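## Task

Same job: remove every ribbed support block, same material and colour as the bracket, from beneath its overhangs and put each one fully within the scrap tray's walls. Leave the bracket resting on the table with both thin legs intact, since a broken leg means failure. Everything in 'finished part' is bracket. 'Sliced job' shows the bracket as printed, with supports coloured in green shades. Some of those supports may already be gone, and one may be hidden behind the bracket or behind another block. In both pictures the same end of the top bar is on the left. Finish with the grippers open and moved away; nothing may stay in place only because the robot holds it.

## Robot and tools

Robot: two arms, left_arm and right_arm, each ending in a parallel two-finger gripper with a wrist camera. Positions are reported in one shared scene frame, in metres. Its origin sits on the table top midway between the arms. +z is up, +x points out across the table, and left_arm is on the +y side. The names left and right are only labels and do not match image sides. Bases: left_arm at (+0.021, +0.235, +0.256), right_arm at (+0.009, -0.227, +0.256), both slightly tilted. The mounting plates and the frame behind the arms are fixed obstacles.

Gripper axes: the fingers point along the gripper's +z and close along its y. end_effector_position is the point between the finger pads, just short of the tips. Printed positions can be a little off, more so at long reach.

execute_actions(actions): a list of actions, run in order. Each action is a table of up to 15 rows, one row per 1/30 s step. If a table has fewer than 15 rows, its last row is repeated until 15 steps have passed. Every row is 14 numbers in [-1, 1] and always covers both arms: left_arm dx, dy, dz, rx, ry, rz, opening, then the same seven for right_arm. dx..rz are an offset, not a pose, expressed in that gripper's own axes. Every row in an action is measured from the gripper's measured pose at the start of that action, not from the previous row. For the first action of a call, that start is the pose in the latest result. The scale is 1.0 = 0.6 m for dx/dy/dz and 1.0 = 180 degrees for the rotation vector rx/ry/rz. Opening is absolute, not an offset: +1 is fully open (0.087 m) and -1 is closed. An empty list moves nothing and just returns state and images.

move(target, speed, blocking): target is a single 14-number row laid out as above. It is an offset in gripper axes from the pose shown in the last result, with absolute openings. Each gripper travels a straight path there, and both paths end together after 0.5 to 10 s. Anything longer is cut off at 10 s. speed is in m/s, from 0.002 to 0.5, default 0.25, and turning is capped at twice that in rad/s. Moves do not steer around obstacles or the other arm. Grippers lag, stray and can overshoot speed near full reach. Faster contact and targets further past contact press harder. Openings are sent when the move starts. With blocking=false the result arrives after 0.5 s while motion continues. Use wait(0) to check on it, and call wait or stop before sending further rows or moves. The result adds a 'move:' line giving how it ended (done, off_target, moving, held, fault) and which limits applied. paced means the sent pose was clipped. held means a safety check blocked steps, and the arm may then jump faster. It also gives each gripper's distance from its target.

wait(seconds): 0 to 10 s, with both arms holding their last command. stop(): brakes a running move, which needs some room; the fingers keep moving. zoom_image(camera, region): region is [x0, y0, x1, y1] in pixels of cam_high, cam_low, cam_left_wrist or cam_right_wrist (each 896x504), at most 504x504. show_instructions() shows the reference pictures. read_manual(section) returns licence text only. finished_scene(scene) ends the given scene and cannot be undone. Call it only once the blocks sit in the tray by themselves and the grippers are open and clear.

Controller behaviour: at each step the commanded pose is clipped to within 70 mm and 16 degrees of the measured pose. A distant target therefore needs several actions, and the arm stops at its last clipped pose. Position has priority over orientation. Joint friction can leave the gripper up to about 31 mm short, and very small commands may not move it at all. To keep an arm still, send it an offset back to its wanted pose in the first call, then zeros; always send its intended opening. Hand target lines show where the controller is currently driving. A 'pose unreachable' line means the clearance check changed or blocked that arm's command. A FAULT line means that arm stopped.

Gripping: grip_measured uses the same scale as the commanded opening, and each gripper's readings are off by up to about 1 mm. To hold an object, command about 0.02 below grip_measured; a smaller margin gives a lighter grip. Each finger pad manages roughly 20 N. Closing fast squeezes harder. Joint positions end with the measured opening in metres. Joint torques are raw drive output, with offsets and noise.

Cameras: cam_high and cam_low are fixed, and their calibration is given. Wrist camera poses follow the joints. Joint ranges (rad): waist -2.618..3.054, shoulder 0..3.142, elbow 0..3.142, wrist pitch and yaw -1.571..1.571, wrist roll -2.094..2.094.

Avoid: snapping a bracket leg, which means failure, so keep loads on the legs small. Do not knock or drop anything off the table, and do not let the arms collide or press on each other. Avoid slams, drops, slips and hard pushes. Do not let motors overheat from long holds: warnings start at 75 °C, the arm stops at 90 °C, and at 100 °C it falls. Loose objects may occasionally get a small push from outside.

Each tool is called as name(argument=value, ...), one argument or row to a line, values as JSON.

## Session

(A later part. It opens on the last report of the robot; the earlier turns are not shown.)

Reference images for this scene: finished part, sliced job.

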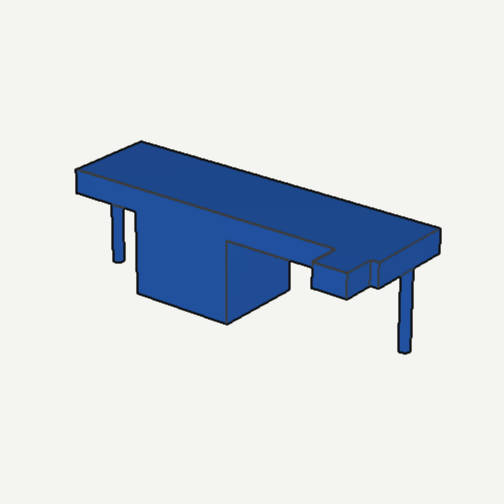

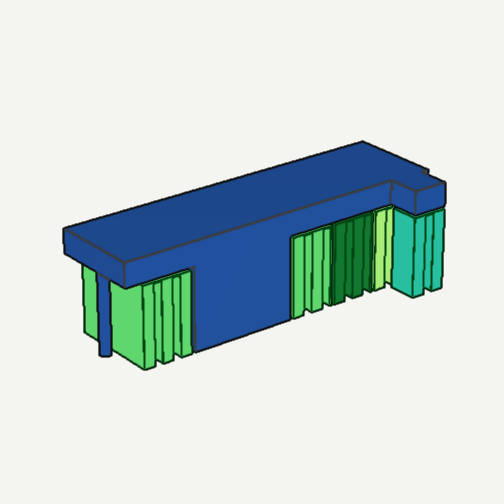

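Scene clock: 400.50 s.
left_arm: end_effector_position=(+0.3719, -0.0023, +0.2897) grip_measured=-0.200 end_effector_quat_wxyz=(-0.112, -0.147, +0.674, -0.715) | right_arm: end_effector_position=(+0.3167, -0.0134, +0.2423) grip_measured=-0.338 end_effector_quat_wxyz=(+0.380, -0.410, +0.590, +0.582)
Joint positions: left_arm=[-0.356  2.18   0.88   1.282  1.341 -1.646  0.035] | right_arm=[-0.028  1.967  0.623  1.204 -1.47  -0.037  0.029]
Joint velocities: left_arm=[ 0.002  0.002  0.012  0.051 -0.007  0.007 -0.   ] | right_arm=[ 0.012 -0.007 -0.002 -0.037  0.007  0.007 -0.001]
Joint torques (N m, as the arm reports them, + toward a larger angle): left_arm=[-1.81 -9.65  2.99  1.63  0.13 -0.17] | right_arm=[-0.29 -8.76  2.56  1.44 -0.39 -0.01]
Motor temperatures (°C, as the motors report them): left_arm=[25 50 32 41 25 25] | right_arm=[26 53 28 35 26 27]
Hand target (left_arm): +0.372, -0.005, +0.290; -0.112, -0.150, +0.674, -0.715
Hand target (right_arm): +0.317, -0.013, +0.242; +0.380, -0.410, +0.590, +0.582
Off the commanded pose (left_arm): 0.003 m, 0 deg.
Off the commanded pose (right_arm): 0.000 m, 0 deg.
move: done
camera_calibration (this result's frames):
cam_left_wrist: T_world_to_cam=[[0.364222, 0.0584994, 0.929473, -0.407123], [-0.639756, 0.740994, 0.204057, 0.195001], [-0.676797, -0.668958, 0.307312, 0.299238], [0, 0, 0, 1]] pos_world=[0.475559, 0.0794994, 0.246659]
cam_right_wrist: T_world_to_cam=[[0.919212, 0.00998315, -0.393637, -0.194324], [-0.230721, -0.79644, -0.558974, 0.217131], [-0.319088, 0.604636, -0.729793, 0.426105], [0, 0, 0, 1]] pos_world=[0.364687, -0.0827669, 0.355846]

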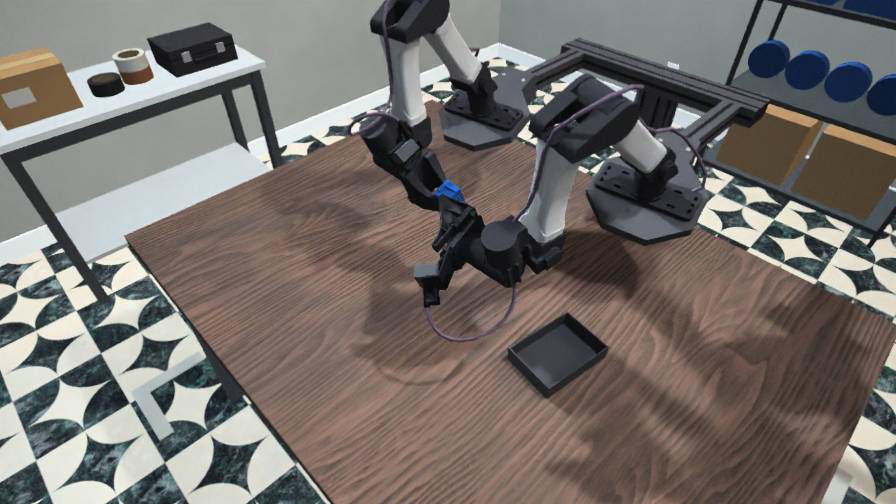

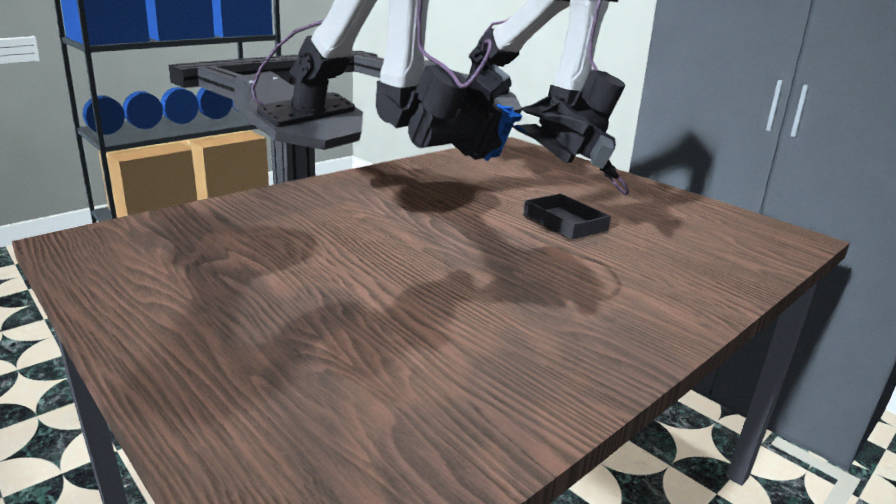

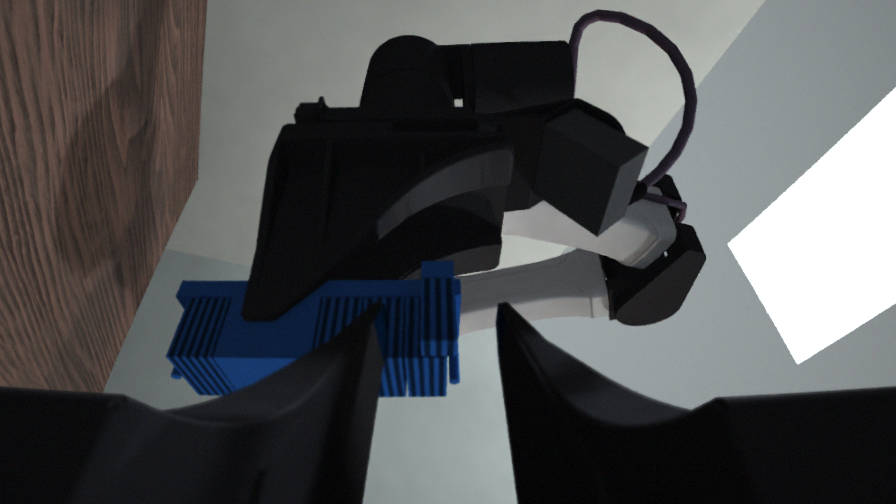

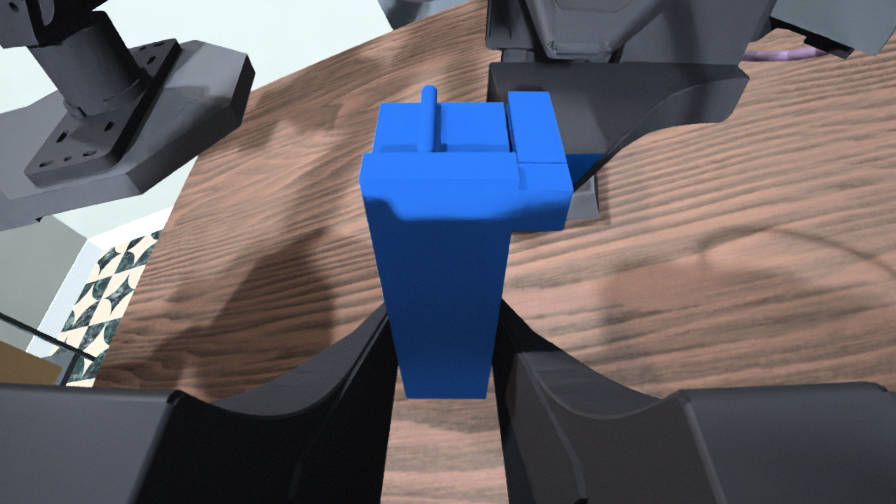

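zoom_image(
  camera="cam_left_wrist",
  region=[350, 250, 520, 410],
)

zoom_image(
  camera="cam_right_wrist",
  region=[460, 0, 700, 240],
)

Region (350, 250, 520, 410) of cam_left_wrist's 896x504 image, scaled by 2.965, with more detail than that image has; it fills the top 474 rows of this view, and the rest is white.

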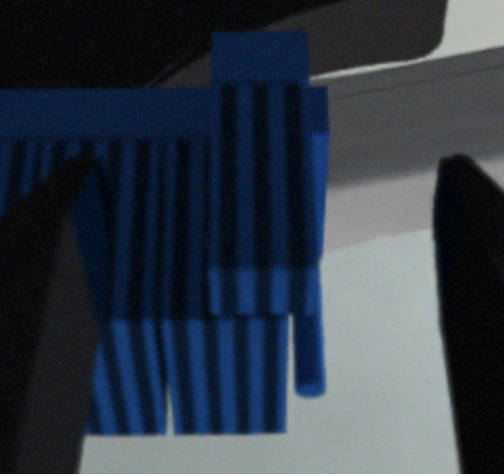

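Region (460, 0, 700, 240) of cam_right_wrist's 896x504 image, scaled by 2.100, with more detail than that image has.

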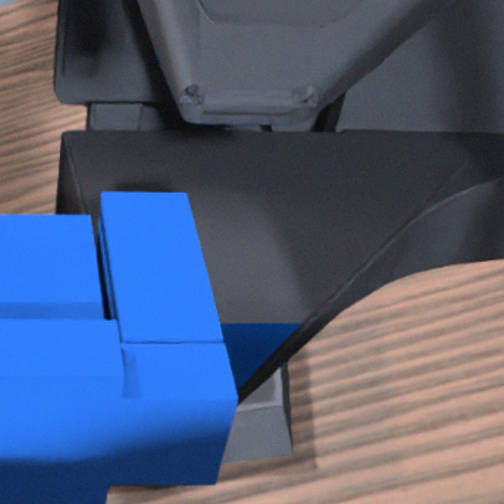

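execute_actions(
  actions=[
    [[0,0,0,0,0,0,-0.24,0,0,0,0,0,0,-0.43],[0,0,0,0,0,0,-0.28,0,0,0,0,0,0,-0.43],[0,0,0,0,0,0,-0.32,0,0,0,0,0,0,-0.43],[0,0,0,0,0,0,-0.36,0,0,0,0,0,0,-0.43],[0,0,0,0,0,0,-0.40,0,0,0,0,0,0,-0.43],[0,0,0,0,0,0,-0.44,0,0,0,0,0,0,-0.43],[0,0,0,0,0,0,-0.48,0,0,0,0,0,0,-0.43],[0,0,0,0,0,0,-0.52,0,0,0,0,0,0,-0.43],[0,0,0,0,0,0,-0.555,0,0,0,0,0,0,-0.43],[0,0,0,0,0,0,-0.585,0,0,0,0,0,0,-0.43],[0,0,0,0,0,0,-0.61,0,0,0,0,0,0,-0.43],[0,0,0,0,0,0,-0.63,0,0,0,0,0,0,-0.43],[0,0,0,0,0,0,-0.65,0,0,0,0,0,0,-0.43],[0,0,0,0,0,0,-0.665,0,0,0,0,0,0,-0.43],[0,0,0,0,0,0,-0.68,0,0,0,0,0,0,-0.43]],
    [[0,0,0,0,0,0,-0.69,0,0,0,0,0,0,-0.43],[0,0,0,0,0,0,-0.70,0,0,0,0,0,0,-0.43],[0,0,0,0,0,0,-0.71,0,0,0,0,0,0,-0.43],[0,0,0,0,0,0,-0.72,0,0,0,0,0,0,-0.43],[0,0,0,0,0,0,-0.73,0,0,0,0,0,0,-0.43],[0,0,0,0,0,0,-0.74,0,0,0,0,0,0,-0.43],[0,0,0,0,0,0,-0.75,0,0,0,0,0,0,-0.43],[0,0,0,0,0,0,-0.76,0,0,0,0,0,0,-0.43],[0,0,0,0,0,0,-0.77,0,0,0,0,0,0,-0.43],[0,0,0,0,0,0,-0.78,0,0,0,0,0,0,-0.43],[0,0,0,0,0,0,-0.79,0,0,0,0,0,0,-0.43],[0,0,0,0,0,0,-0.80,0,0,0,0,0,0,-0.43],[0,0,0,0,0,0,-0.81,0,0,0,0,0,0,-0.43],[0,0,0,0,0,0,-0.82,0,0,0,0,0,0,-0.43],[0,0,0,0,0,0,-0.83,0,0,0,0,0,0,-0.43]],
  ],
)

Scene clock: 419.07 s.
left_arm: end_effector_position=(+0.3723, -0.0024, +0.2896) grip_measured=-0.808 end_effector_quat_wxyz=(-0.111, -0.148, +0.674, -0.715) | right_arm: end_effector_position=(+0.3171, -0.0134, +0.2426) grip_measured=-0.338 end_effector_quat_wxyz=(+0.382, -0.411, +0.589, +0.582)
Joint positions: left_arm=[-0.356  2.18   0.88   1.283  1.338 -1.645  0.008] | right_arm=[-0.028  1.967  0.623  1.209 -1.47  -0.037  0.029]
Joint velocities: left_arm=[-0.007 -0.002 -0.007 -0.11  -0.022 -0.022 -0.   ] | right_arm=[-0.012  0.002 -0.002 -0.022 -0.081  0.007  0.   ]
Joint torques (N m, as the arm reports them, + toward a larger angle): left_arm=[-0.98 -9.73  3.17  1.62  0.26 -0.11] | right_arm=[-0.22 -8.69  2.57  1.4  -0.36  0.01]
Motor temperatures (°C, as the motors report them): left_arm=[25 52 32 41 25 25] | right_arm=[26 52 28 35 25 27]
Hand target (left_arm): +0.372, -0.002, +0.290; -0.111, -0.148, +0.674, -0.715
Hand target (right_arm): +0.317, -0.013, +0.242; +0.380, -0.410, +0.590, +0.582
Off the commanded pose (left_arm): 0.000 m, 0 deg.
Off the commanded pose (right_arm): 0.001 m, 0 deg.
camera_calibration (this result's frames):
cam_left_wrist: T_world_to_cam=[[0.362819, 0.058827, 0.930001, -0.406815], [-0.642008, 0.739139, 0.203711, 0.196315], [-0.675416, -0.670979, 0.305941, 0.299399], [0, 0, 0, 1]] pos_world=[0.475855, 0.079718, 0.246749]
cam_right_wrist: T_world_to_cam=[[0.921139, 0.0101766, -0.389101, -0.196245], [-0.228001, -0.796094, -0.56058, 0.216972], [-0.315466, 0.605087, -0.730993, 0.425594], [0, 0, 0, 1]] pos_world=[0.364499, -0.0827946, 0.356377]

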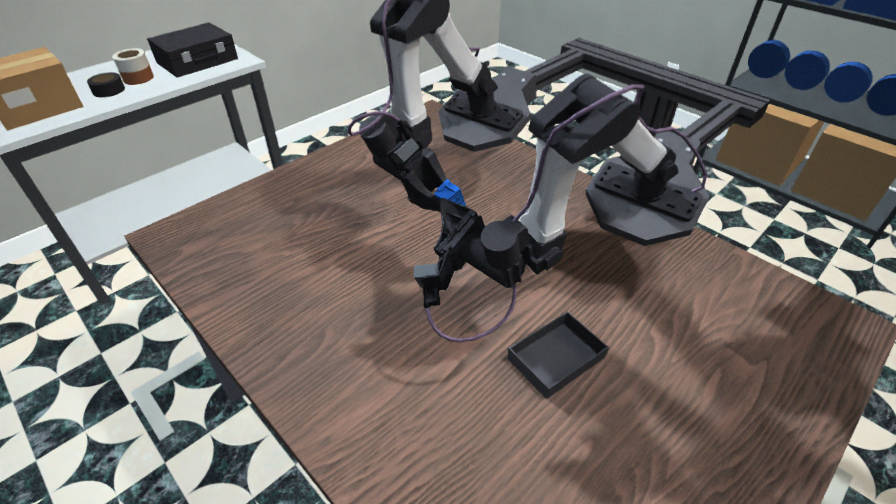

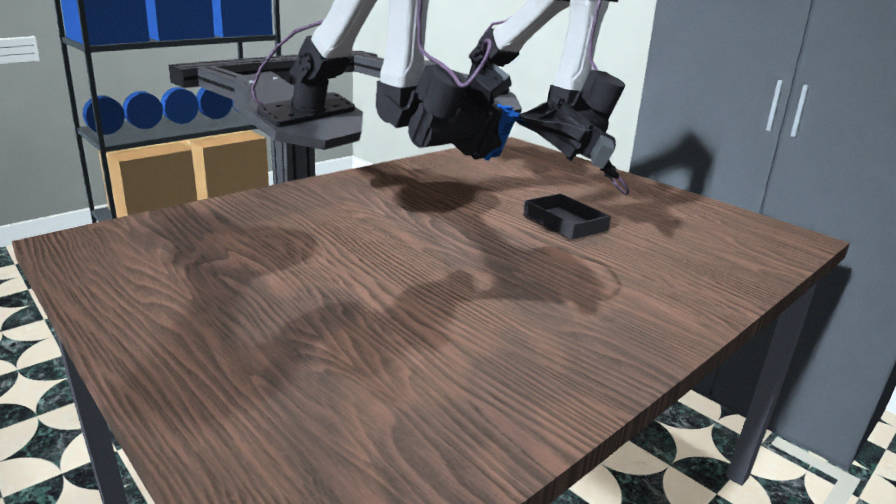

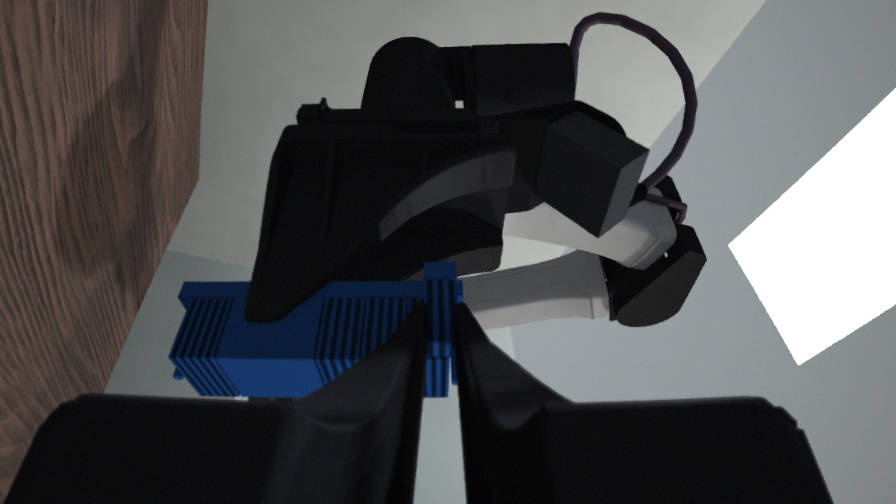

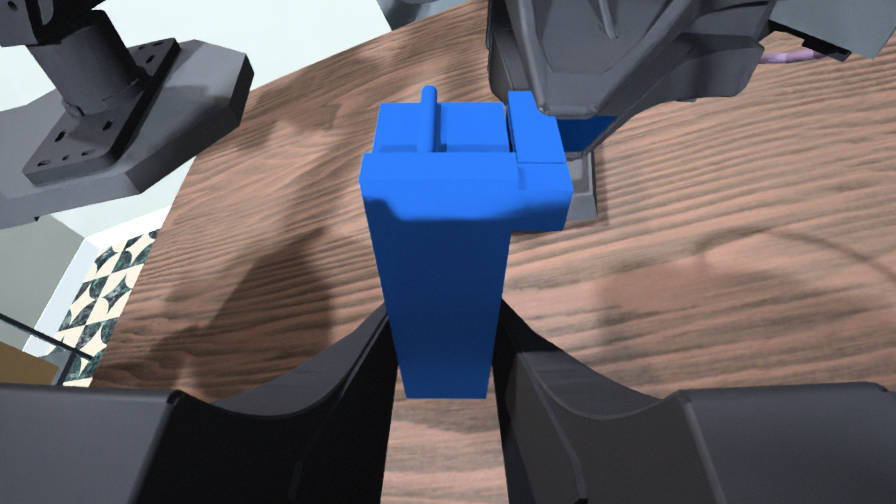

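zoom_image(
  camera="cam_right_wrist",
  region=[480, 40, 660, 200],
)

zoom_image(
  camera="cam_left_wrist",
  region=[380, 250, 500, 410],
)

Region (480, 40, 660, 200) of cam_right_wrist's 896x504 image, scaled by 2.800, with more detail than that image has.

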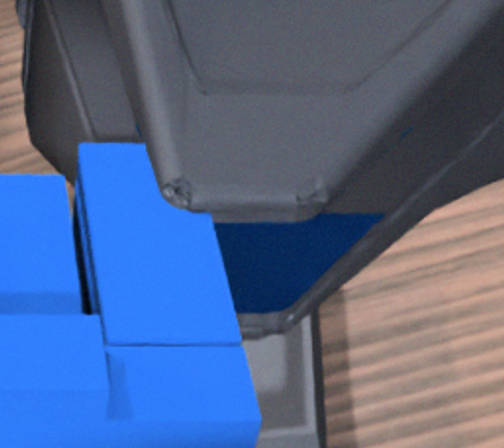

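Region (380, 250, 500, 410) of cam_left_wrist's 896x504 image, scaled by 3.150, with more detail than that image has; it fills the left 378 columns of this view, and the rest is white.

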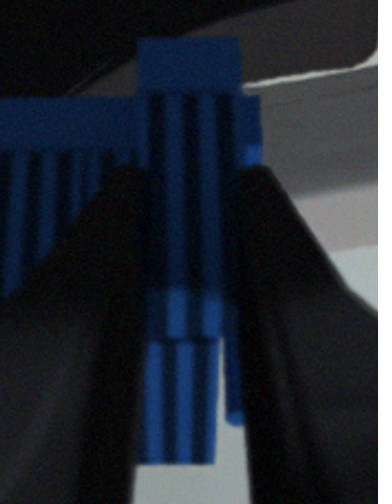

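execute_actions(
  actions=[],
)

Scene clock: 428.63 s.
left_arm: end_effector_position=(+0.3723, -0.0024, +0.2896) grip_measured=-0.808 end_effector_quat_wxyz=(-0.111, -0.148, +0.674, -0.715) | right_arm: end_effector_position=(+0.3171, -0.0134, +0.2426) grip_measured=-0.338 end_effector_quat_wxyz=(+0.382, -0.411, +0.589, +0.582)
Joint positions: left_arm=[-0.356  2.18   0.88   1.283  1.338 -1.645  0.008] | right_arm=[-0.028  1.967  0.623  1.209 -1.47  -0.037  0.029]
Joint velocities: left_arm=[ 0.007 -0.002 -0.007 -0.037 -0.066  0.007 -0.001] | right_arm=[-0.007 -0.002 -0.017  0.037 -0.007  0.007 -0.   ]
Joint torques (N m, as the arm reports them, + toward a larger angle): left_arm=[-0.97 -9.7   3.21  1.61  0.27 -0.1 ] | right_arm=[-0.23 -8.75  2.55  1.42 -0.35  0.01]
Motor temperatures (°C, as the motors report them): left_arm=[25 53 32 41 25 25] | right_arm=[25 52 28 35 25 27]
Hand target (left_arm): +0.372, -0.002, +0.290; -0.111, -0.148, +0.674, -0.715
Hand target (right_arm): +0.317, -0.013, +0.242; +0.380, -0.410, +0.590, +0.582
Off the commanded pose (left_arm): 0.000 m, 0 deg.
Off the commanded pose (right_arm): 0.001 m, 0 deg.
camera_calibration (this result's frames):
cam_left_wrist: T_world_to_cam=[[0.362819, 0.058827, 0.930001, -0.406815], [-0.642008, 0.739139, 0.203711, 0.196315], [-0.675416, -0.670979, 0.305941, 0.299399], [0, 0, 0, 1]] pos_world=[0.475855, 0.079718, 0.246749]
cam_right_wrist: T_world_to_cam=[[0.921139, 0.0101766, -0.389101, -0.196245], [-0.228001, -0.796094, -0.56058, 0.216972], [-0.315466, 0.605087, -0.730993, 0.425594], [0, 0, 0, 1]] pos_world=[0.364499, -0.0827946, 0.356377]

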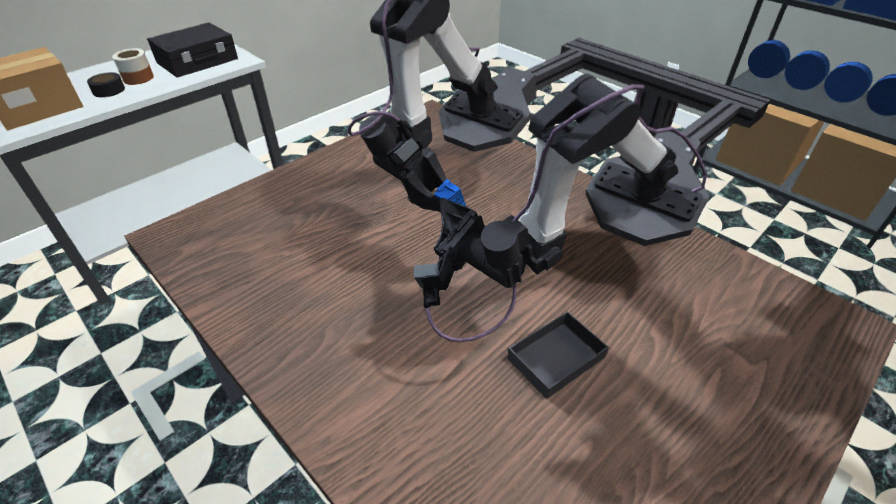

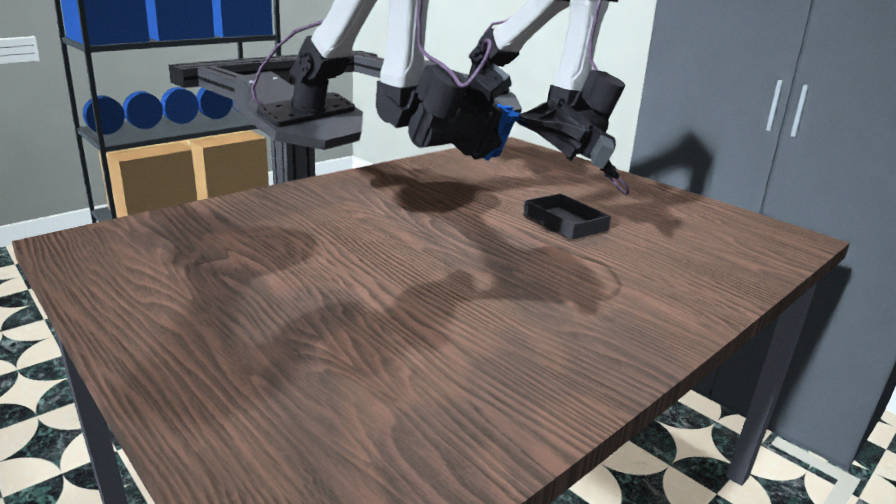

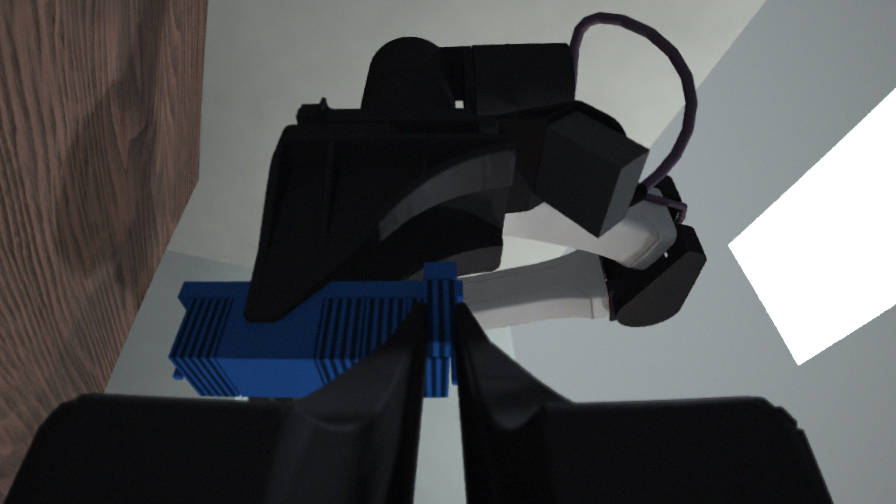

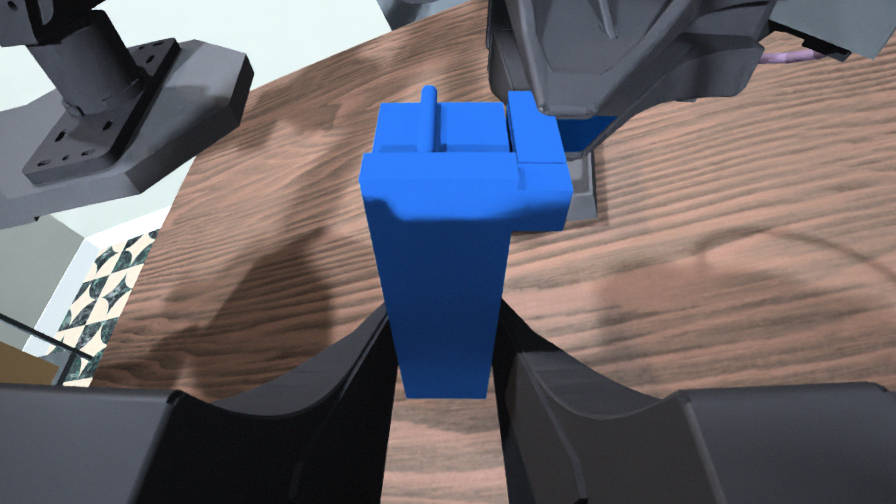

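execute_actions(
  actions=[
    [[0,0,0,0,0,0,-0.85,0,0,0,0,0,0,-0.43],[0,0,0,0,0,0,-0.87,0,0,0,0,0,0,-0.43],[0,0,0,0,0,0,-0.89,0,0,0,0,0,0,-0.43],[-0.00117,-0.00009,0.00028,0.00009,-0.00127,0,-0.90,0,0,0,0,0,0,-0.43],[-0.00233,-0.00017,0.00055,0.00019,-0.00254,0,-0.90,0,0,0,0,0,0,-0.43],[-0.0035,-0.00026,0.00083,0.00028,-0.00381,0,-0.90,0,0,0,0,0,0,-0.43],[-0.00467,-0.00035,0.00111,0.00038,-0.00508,0,-0.90,0,0,0,0,0,0,-0.43],[-0.00583,-0.00043,0.00138,0.00047,-0.00635,0,-0.90,0,0,0,0,0,0,-0.43],[-0.007,-0.00052,0.00166,0.00057,-0.00762,0,-0.90,0,0,0,0,0,0,-0.43],[-0.00817,-0.00061,0.00194,0.00066,-0.00889,0,-0.90,0,0,0,0,0,0,-0.43],[-0.00933,-0.00069,0.00221,0.00076,-0.01016,0,-0.90,0,0,0,0,0,0,-0.43],[-0.0105,-0.00078,0.00249,0.00085,-0.01143,0,-0.90,0,0,0,0,0,0,-0.43],[-0.01167,-0.00087,0.00277,0.00094,-0.0127,0,-0.90,0,0,0,0,0,0,-0.43],[-0.01167,-0.00087,0.00277,0.00094,-0.0127,0,-0.90,0,0,0,0,0,0,-0.43],[-0.01167,-0.00087,0.00277,0.00094,-0.0127,0,-0.90,0,0,0,0,0,0,-0.43]],
  ],
)

Scene clock: 453.73 s.
left_arm: end_effector_position=(+0.3738, -0.0027, +0.2891) grip_measured=-0.808 end_effector_quat_wxyz=(-0.108, -0.151, +0.674, -0.715) | right_arm: end_effector_position=(+0.3181, -0.0133, +0.2423) grip_measured=-0.338 end_effector_quat_wxyz=(+0.383, -0.411, +0.590, +0.580)
Joint positions: left_arm=[-0.356  2.18   0.88   1.283  1.329 -1.645  0.008] | right_arm=[-0.028  1.967  0.623  1.211 -1.464 -0.037  0.029]
Joint velocities: left_arm=[-0.012 -0.002 -0.017  0.007 -0.11   0.007 -0.001] | right_arm=[-0.012 -0.012 -0.017  0.051  0.022 -0.007  0.   ]
Joint torques (N m, as the arm reports them, + toward a larger angle): left_arm=[-0.98 -9.75  3.2   1.63 -0.05 -0.08] | right_arm=[-0.21 -8.73  2.63  1.43 -0.45 -0.01]
Motor temperatures (°C, as the motors report them): left_arm=[25 54 31 41 25 25] | right_arm=[25 52 28 35 25 27]
Hand target (left_arm): +0.379, -0.004, +0.288; -0.097, -0.162, +0.675, -0.713
Hand target (right_arm): +0.317, -0.013, +0.243; +0.382, -0.411, +0.589, +0.582
Off the commanded pose (left_arm): 0.006 m, 2 deg.
Off the commanded pose (right_arm): 0.001 m, 0 deg.
camera_calibration (this result's frames):
cam_left_wrist: T_world_to_cam=[[0.362839, 0.0595196, 0.929949, -0.40693], [-0.648067, 0.733214, 0.205929, 0.199182], [-0.669595, -0.677388, 0.304611, 0.298539], [0, 0, 0, 1]] pos_world=[0.476634, 0.080404, 0.246469]
cam_right_wrist: T_world_to_cam=[[0.921856, 0.00451915, -0.387506, -0.198005], [-0.231198, -0.796079, -0.559291, 0.217756], [-0.311013, 0.605176, -0.732825, 0.424721], [0, 0, 0, 1]] pos_world=[0.36497, -0.0827853, 0.356307]

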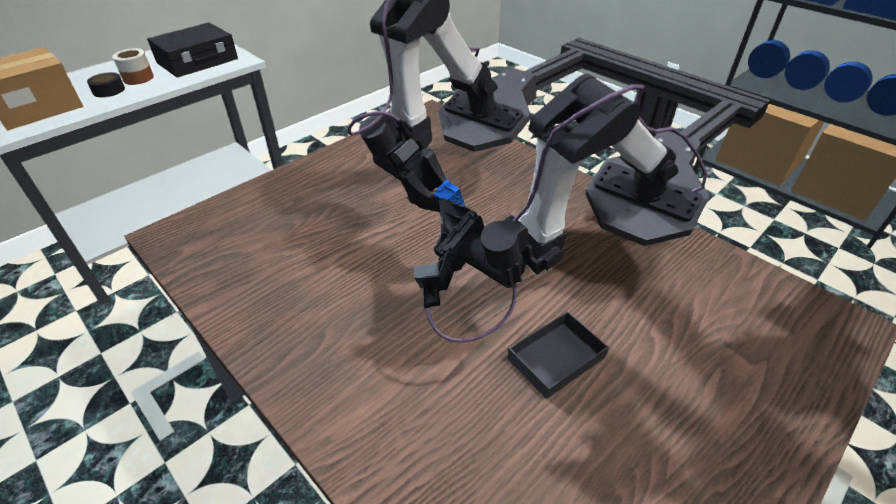

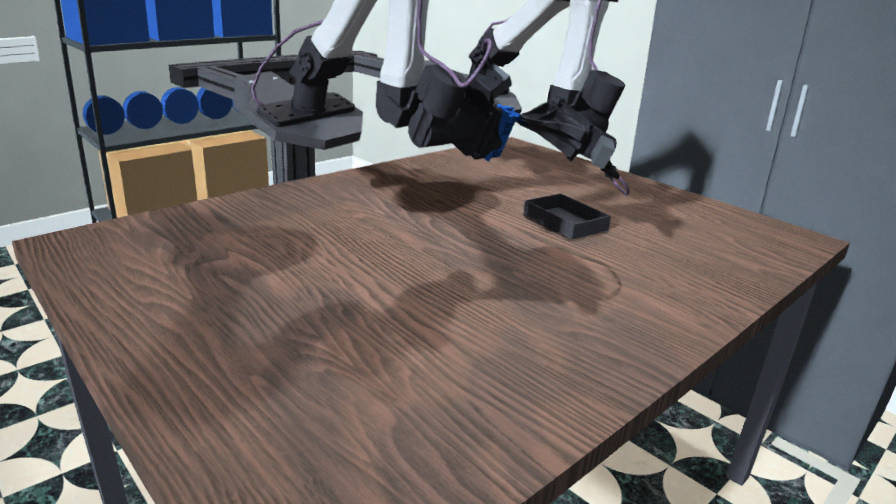

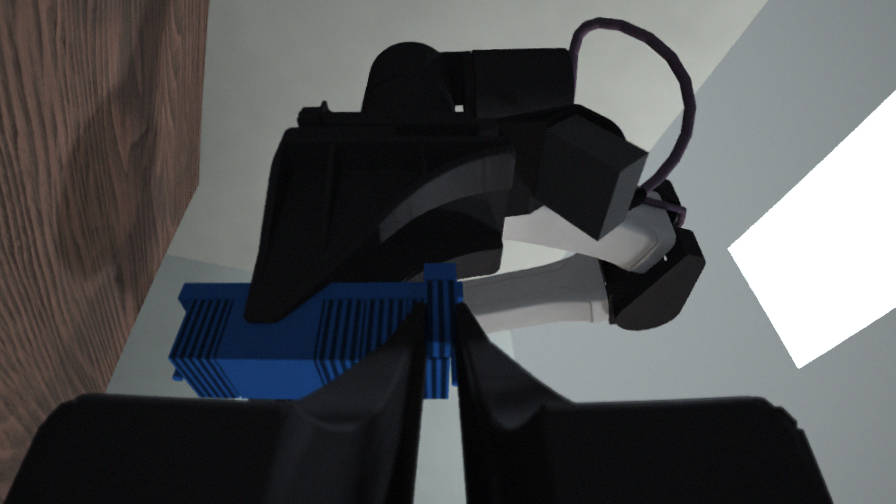

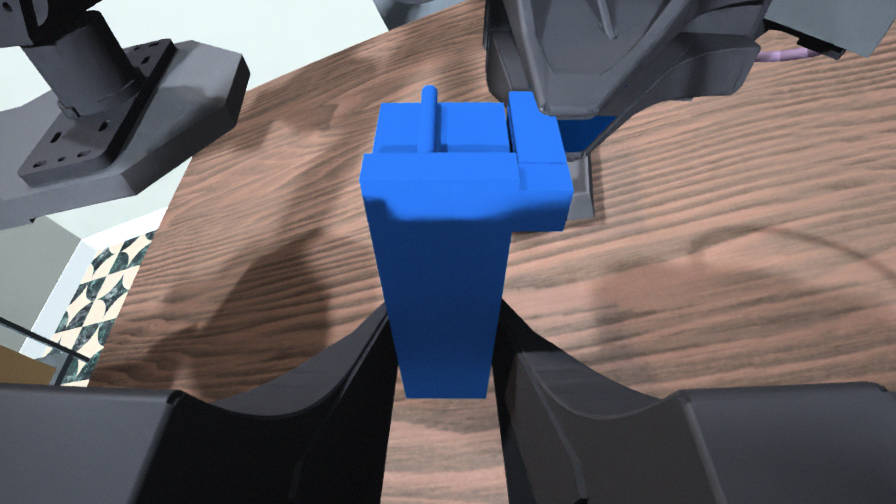

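execute_actions(
  actions=[
    [[-0.00963,-0.00072,0.00228,0.00078,-0.01047,0,-0.90,-0.00009,0.00234,0.00002,-0.00254,-0.00009,0,-0.43],[-0.0108,-0.0008,0.00256,0.00087,-0.01174,0,-0.90,-0.00012,0.00322,0.00003,-0.0035,-0.00013,0,-0.43],[-0.01196,-0.00089,0.00284,0.00097,-0.01301,0,-0.90,-0.00015,0.00409,0.00004,-0.00445,-0.00017,0,-0.43],[-0.01313,-0.00098,0.00311,0.00106,-0.01428,0,-0.90,-0.00018,0.00497,0.00004,-0.00541,-0.0002,0,-0.43],[-0.01429,-0.00106,0.00339,0.00116,-0.01555,0,-0.90,-0.00022,0.00585,0.00005,-0.00636,-0.00024,0,-0.43],[-0.01546,-0.00115,0.00367,0.00125,-0.01682,0,-0.90,-0.00025,0.00672,0.00006,-0.00732,-0.00027,0,-0.43],[-0.01663,-0.00124,0.00394,0.00135,-0.01809,0,-0.90,-0.00028,0.0076,0.00007,-0.00827,-0.00031,0,-0.43],[-0.01779,-0.00132,0.00422,0.00144,-0.01936,0,-0.90,-0.00031,0.00848,0.00008,-0.00922,-0.00034,0,-0.43],[-0.01896,-0.00141,0.0045,0.00153,-0.02063,0,-0.90,-0.00035,0.00935,0.00008,-0.01018,-0.00038,0,-0.43],[-0.02013,-0.0015,0.00477,0.00163,-0.0219,0,-0.90,-0.00038,0.01023,0.00009,-0.01113,-0.00041,0,-0.43],[-0.02129,-0.00158,0.00505,0.00172,-0.02317,0,-0.90,-0.00041,0.01111,0.0001,-0.01209,-0.00045,0,-0.43],[-0.02246,-0.00167,0.00533,0.00182,-0.02444,0,-0.90,-0.00043,0.01169,0.0001,-0.01272,-0.00047,0,-0.43],[-0.02334,-0.00174,0.00554,0.00189,-0.02539,0,-0.90,-0.00043,0.01169,0.0001,-0.01272,-0.00047,0,-0.43],[-0.02334,-0.00174,0.00554,0.00189,-0.02539,0,-0.90,-0.00043,0.01169,0.0001,-0.01272,-0.00047,0,-0.43],[-0.02334,-0.00174,0.00554,0.00189,-0.02539,0,-0.90,-0.00043,0.01169,0.0001,-0.01272,-0.00047,0,-0.43]],
  ],
)

Scene clock: 474.57 s.
left_arm: end_effector_position=(+0.3758, -0.0031, +0.2886) grip_measured=-0.808 end_effector_quat_wxyz=(-0.104, -0.155, +0.675, -0.714) | right_arm: end_effector_position=(+0.3190, -0.0133, +0.2419) grip_measured=-0.338 end_effector_quat_wxyz=(+0.385, -0.410, +0.592, +0.578)
Joint positions: left_arm=[-0.356  2.18   0.88   1.283  1.317 -1.645  0.008] | right_arm=[-0.028  1.967  0.623  1.211 -1.459 -0.037  0.029]
Joint velocities: left_arm=[-0.012 -0.002  0.027  0.051 -0.037 -0.051 -0.001] | right_arm=[ 0.007  0.007  0.017 -0.007  0.051  0.022 -0.001]
Joint torques (N m, as the arm reports them, + toward a larger angle): left_arm=[-0.95 -9.75  3.08  1.63 -0.47 -0.1 ] | right_arm=[-0.28 -8.79  2.6   1.44 -0.93 -0.01]
Motor temperatures (°C, as the motors report them): left_arm=[25 54 31 41 25 25] | right_arm=[25 51 27 36 26 27]
Hand target (left_arm): +0.387, -0.005, +0.285; -0.081, -0.179, +0.676, -0.710
Hand target (right_arm): +0.312, -0.013, +0.245; +0.376, -0.418, +0.579, +0.591
Off the commanded pose (left_arm): 0.012 m, 4 deg.
Off the commanded pose (right_arm): 0.008 m, 3 deg.
camera_calibration (this result's frames):
cam_left_wrist: T_world_to_cam=[[0.362855, 0.0604535, 0.929882, -0.407082], [-0.656152, 0.725138, 0.208899, 0.203036], [-0.661665, -0.685944, 0.302787, 0.297341], [0, 0, 0, 1]] pos_world=[0.477674, 0.08134, 0.246093]
cam_right_wrist: T_world_to_cam=[[0.922096, -0.000801625, -0.38696, -0.199238], [-0.234756, -0.796114, -0.557756, 0.218528], [-0.307617, 0.605146, -0.734282, 0.424009], [0, 0, 0, 1]] pos_world=[0.36545, -0.0827738, 0.35613]

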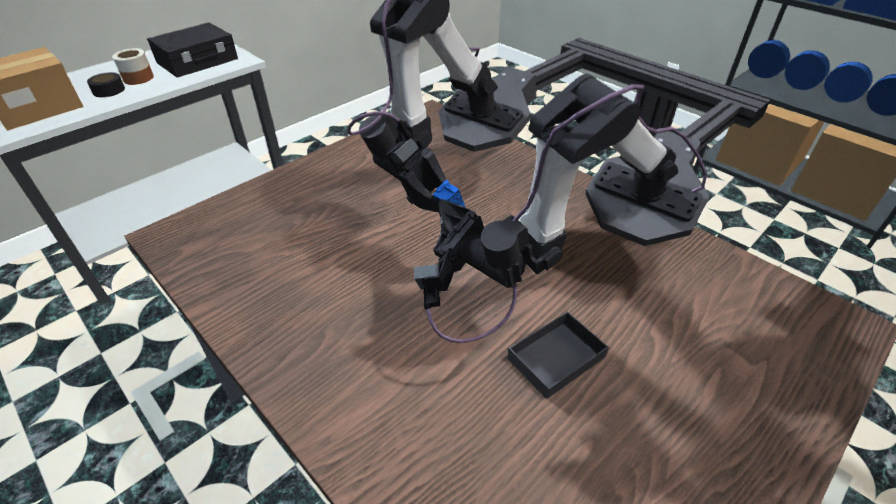

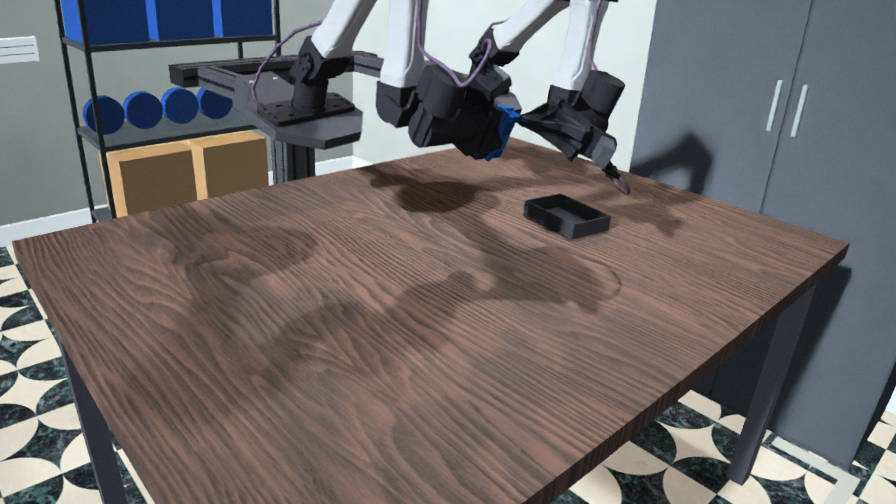

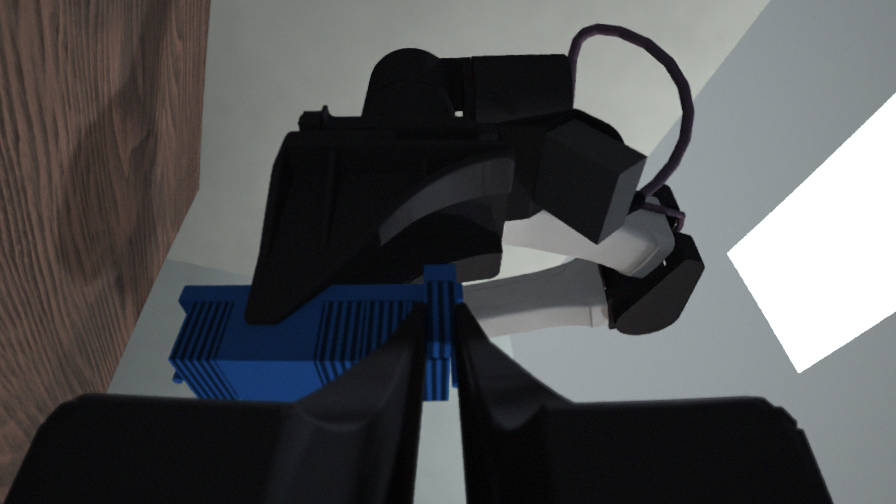

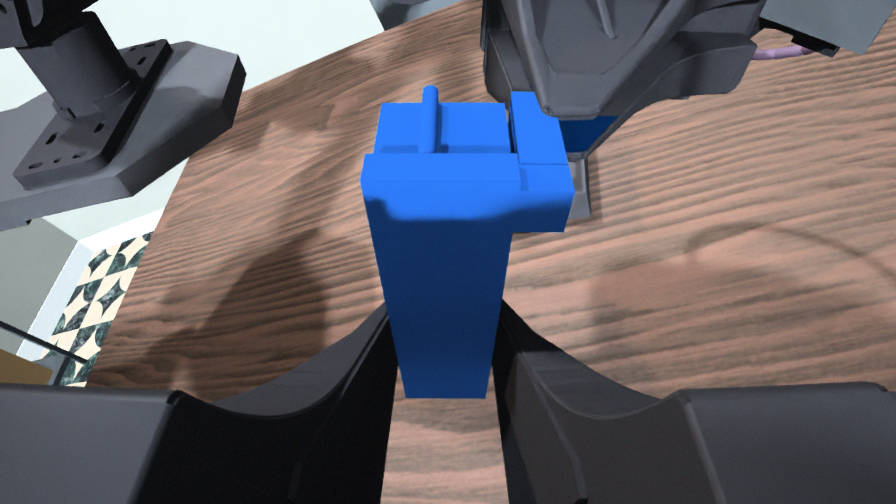

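execute_actions(
  actions=[
    [[-0.02071,-0.00154,0.00491,0.00168,-0.02254,0,-0.92,-0.00051,0.01374,0.00012,-0.01495,-0.00055,0,-0.46],[-0.02173,-0.00162,0.00516,0.00176,-0.02365,0,-0.92,-0.00054,0.01447,0.00013,-0.01575,-0.00058,0,-0.46],[-0.02275,-0.00169,0.0054,0.00184,-0.02476,0,-0.92,-0.00056,0.0152,0.00014,-0.01654,-0.00061,0,-0.46],[-0.02377,-0.00177,0.00564,0.00192,-0.02587,0,-0.92,-0.00059,0.01593,0.00014,-0.01734,-0.00064,0,-0.46],[-0.02479,-0.00184,0.00588,0.00201,-0.02698,0,-0.92,-0.00062,0.01666,0.00015,-0.01813,-0.00067,0,-0.46],[-0.02582,-0.00192,0.00612,0.00209,-0.02809,0,-0.92,-0.00064,0.01739,0.00015,-0.01893,-0.0007,0,-0.46],[-0.02684,-0.002,0.00637,0.00217,-0.0292,0,-0.92,-0.00067,0.01812,0.00016,-0.01972,-0.00073,0,-0.46],[-0.02786,-0.00207,0.00661,0.00225,-0.03031,0,-0.92,-0.0007,0.01885,0.00017,-0.02052,-0.00076,0,-0.46],[-0.02888,-0.00215,0.00685,0.00234,-0.03142,0,-0.92,-0.00072,0.01958,0.00017,-0.02131,-0.00079,0,-0.46],[-0.0299,-0.00222,0.00709,0.00242,-0.03253,0,-0.92,-0.00075,0.02031,0.00018,-0.02211,-0.00082,0,-0.46],[-0.03092,-0.0023,0.00734,0.0025,-0.03364,0,-0.92,-0.00078,0.02105,0.00019,-0.0229,-0.00085,0,-0.46],[-0.03209,-0.00239,0.00761,0.0026,-0.03491,0,-0.92,-0.00081,0.02192,0.0002,-0.02386,-0.00089,0,-0.46],[-0.03209,-0.00239,0.00761,0.0026,-0.03491,0,-0.92,-0.00081,0.02192,0.0002,-0.02386,-0.00089,0,-0.46],[-0.03209,-0.00239,0.00761,0.0026,-0.03491,0,-0.92,-0.00081,0.02192,0.0002,-0.02386,-0.00089,0,-0.46],[-0.03209,-0.00239,0.00761,0.0026,-0.03491,0,-0.92,-0.00081,0.02192,0.0002,-0.02386,-0.00089,0,-0.46]],
  ],
)

Scene clock: 483.53 s.
left_arm: end_effector_position=(+0.3903, -0.0049, +0.2844) grip_measured=-0.808 end_effector_quat_wxyz=(-0.075, -0.185, +0.676, -0.709) | right_arm: end_effector_position=(+0.3105, -0.0135, +0.2457) grip_measured=-0.338 end_effector_quat_wxyz=(+0.374, -0.419, +0.576, +0.594)
Joint positions: left_arm=[-0.356  2.18   0.88   1.284  1.233 -1.645  0.008] | right_arm=[-0.028  1.967  0.623  1.211 -1.512 -0.037  0.029]
Joint velocities: left_arm=[-0.012  0.002 -0.002 -0.037 -0.095 -0.007  0.   ] | right_arm=[ 0.002 -0.007  0.002  0.051 -0.066  0.051  0.001]
Joint torques (N m, as the arm reports them, + toward a larger angle): left_arm=[-1.27 -9.6   3.32  1.66  0.12 -0.1 ] | right_arm=[-0.16 -8.63  2.52  1.39 -0.48 -0.04]
Motor temperatures (°C, as the motors report them): left_arm=[25 55 31 41 25 25] | right_arm=[25 51 27 36 26 27]
Hand target (left_arm): +0.395, -0.006, +0.283; -0.066, -0.194, +0.676, -0.708
Hand target (right_arm): +0.307, -0.013, +0.247; +0.370, -0.423, +0.569, +0.600
Off the commanded pose (left_arm): 0.005 m, 1 deg.
Off the commanded pose (right_arm): 0.004 m, 1 deg.
camera_calibration (this result's frames):
cam_left_wrist: T_world_to_cam=[[0.362317, 0.0671863, 0.92963, -0.408], [-0.711115, 0.664697, 0.229113, 0.230189], [-0.602529, -0.744086, 0.288608, 0.287572], [0, 0, 0, 1]] pos_world=[0.484787, 0.0883848, 0.243555]
cam_right_wrist: T_world_to_cam=[[0.920014, 0.0521492, -0.388399, -0.188219], [-0.197396, -0.794522, -0.574256, 0.21095], [-0.338539, 0.604992, -0.720677, 0.430513], [0, 0, 0, 1]] pos_world=[0.360551, -0.0830371, 0.358296]

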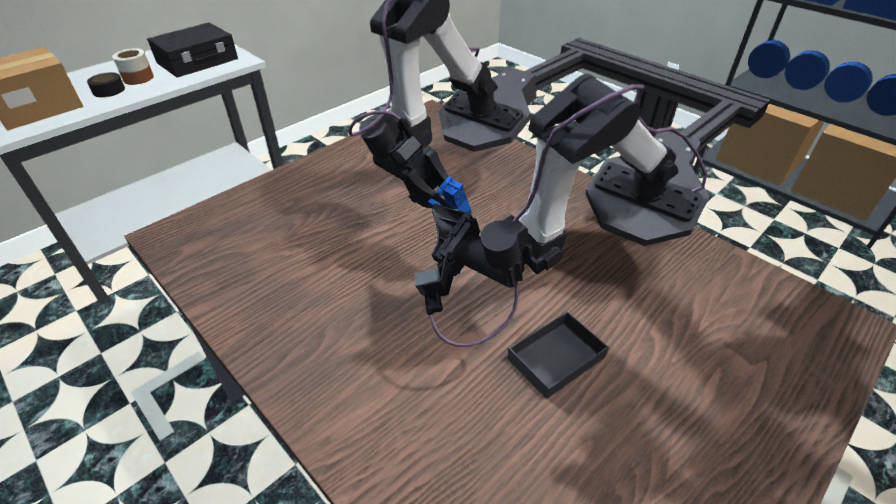

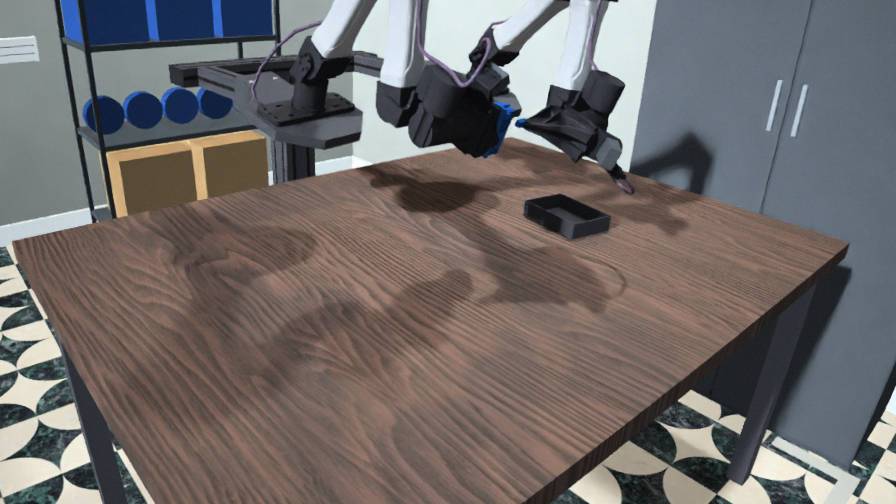

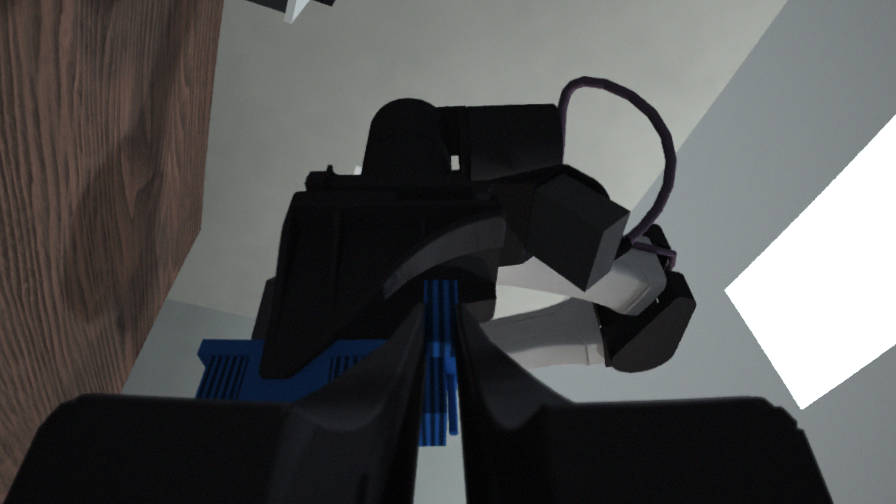

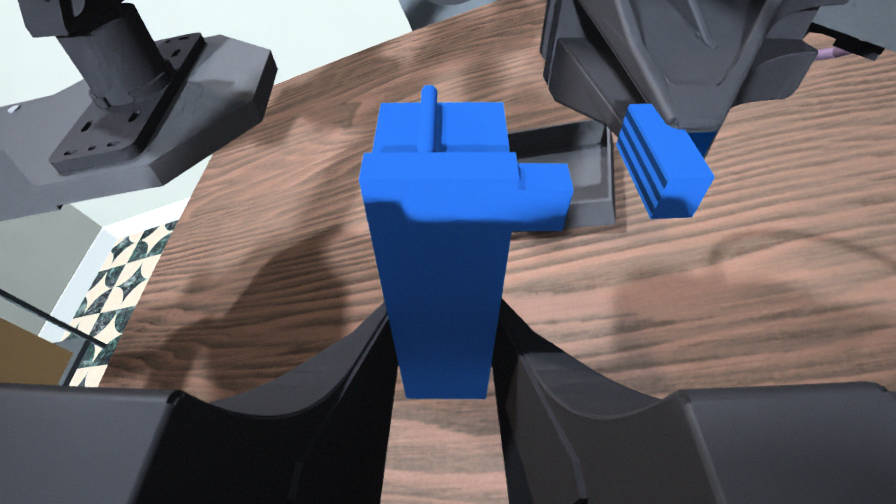

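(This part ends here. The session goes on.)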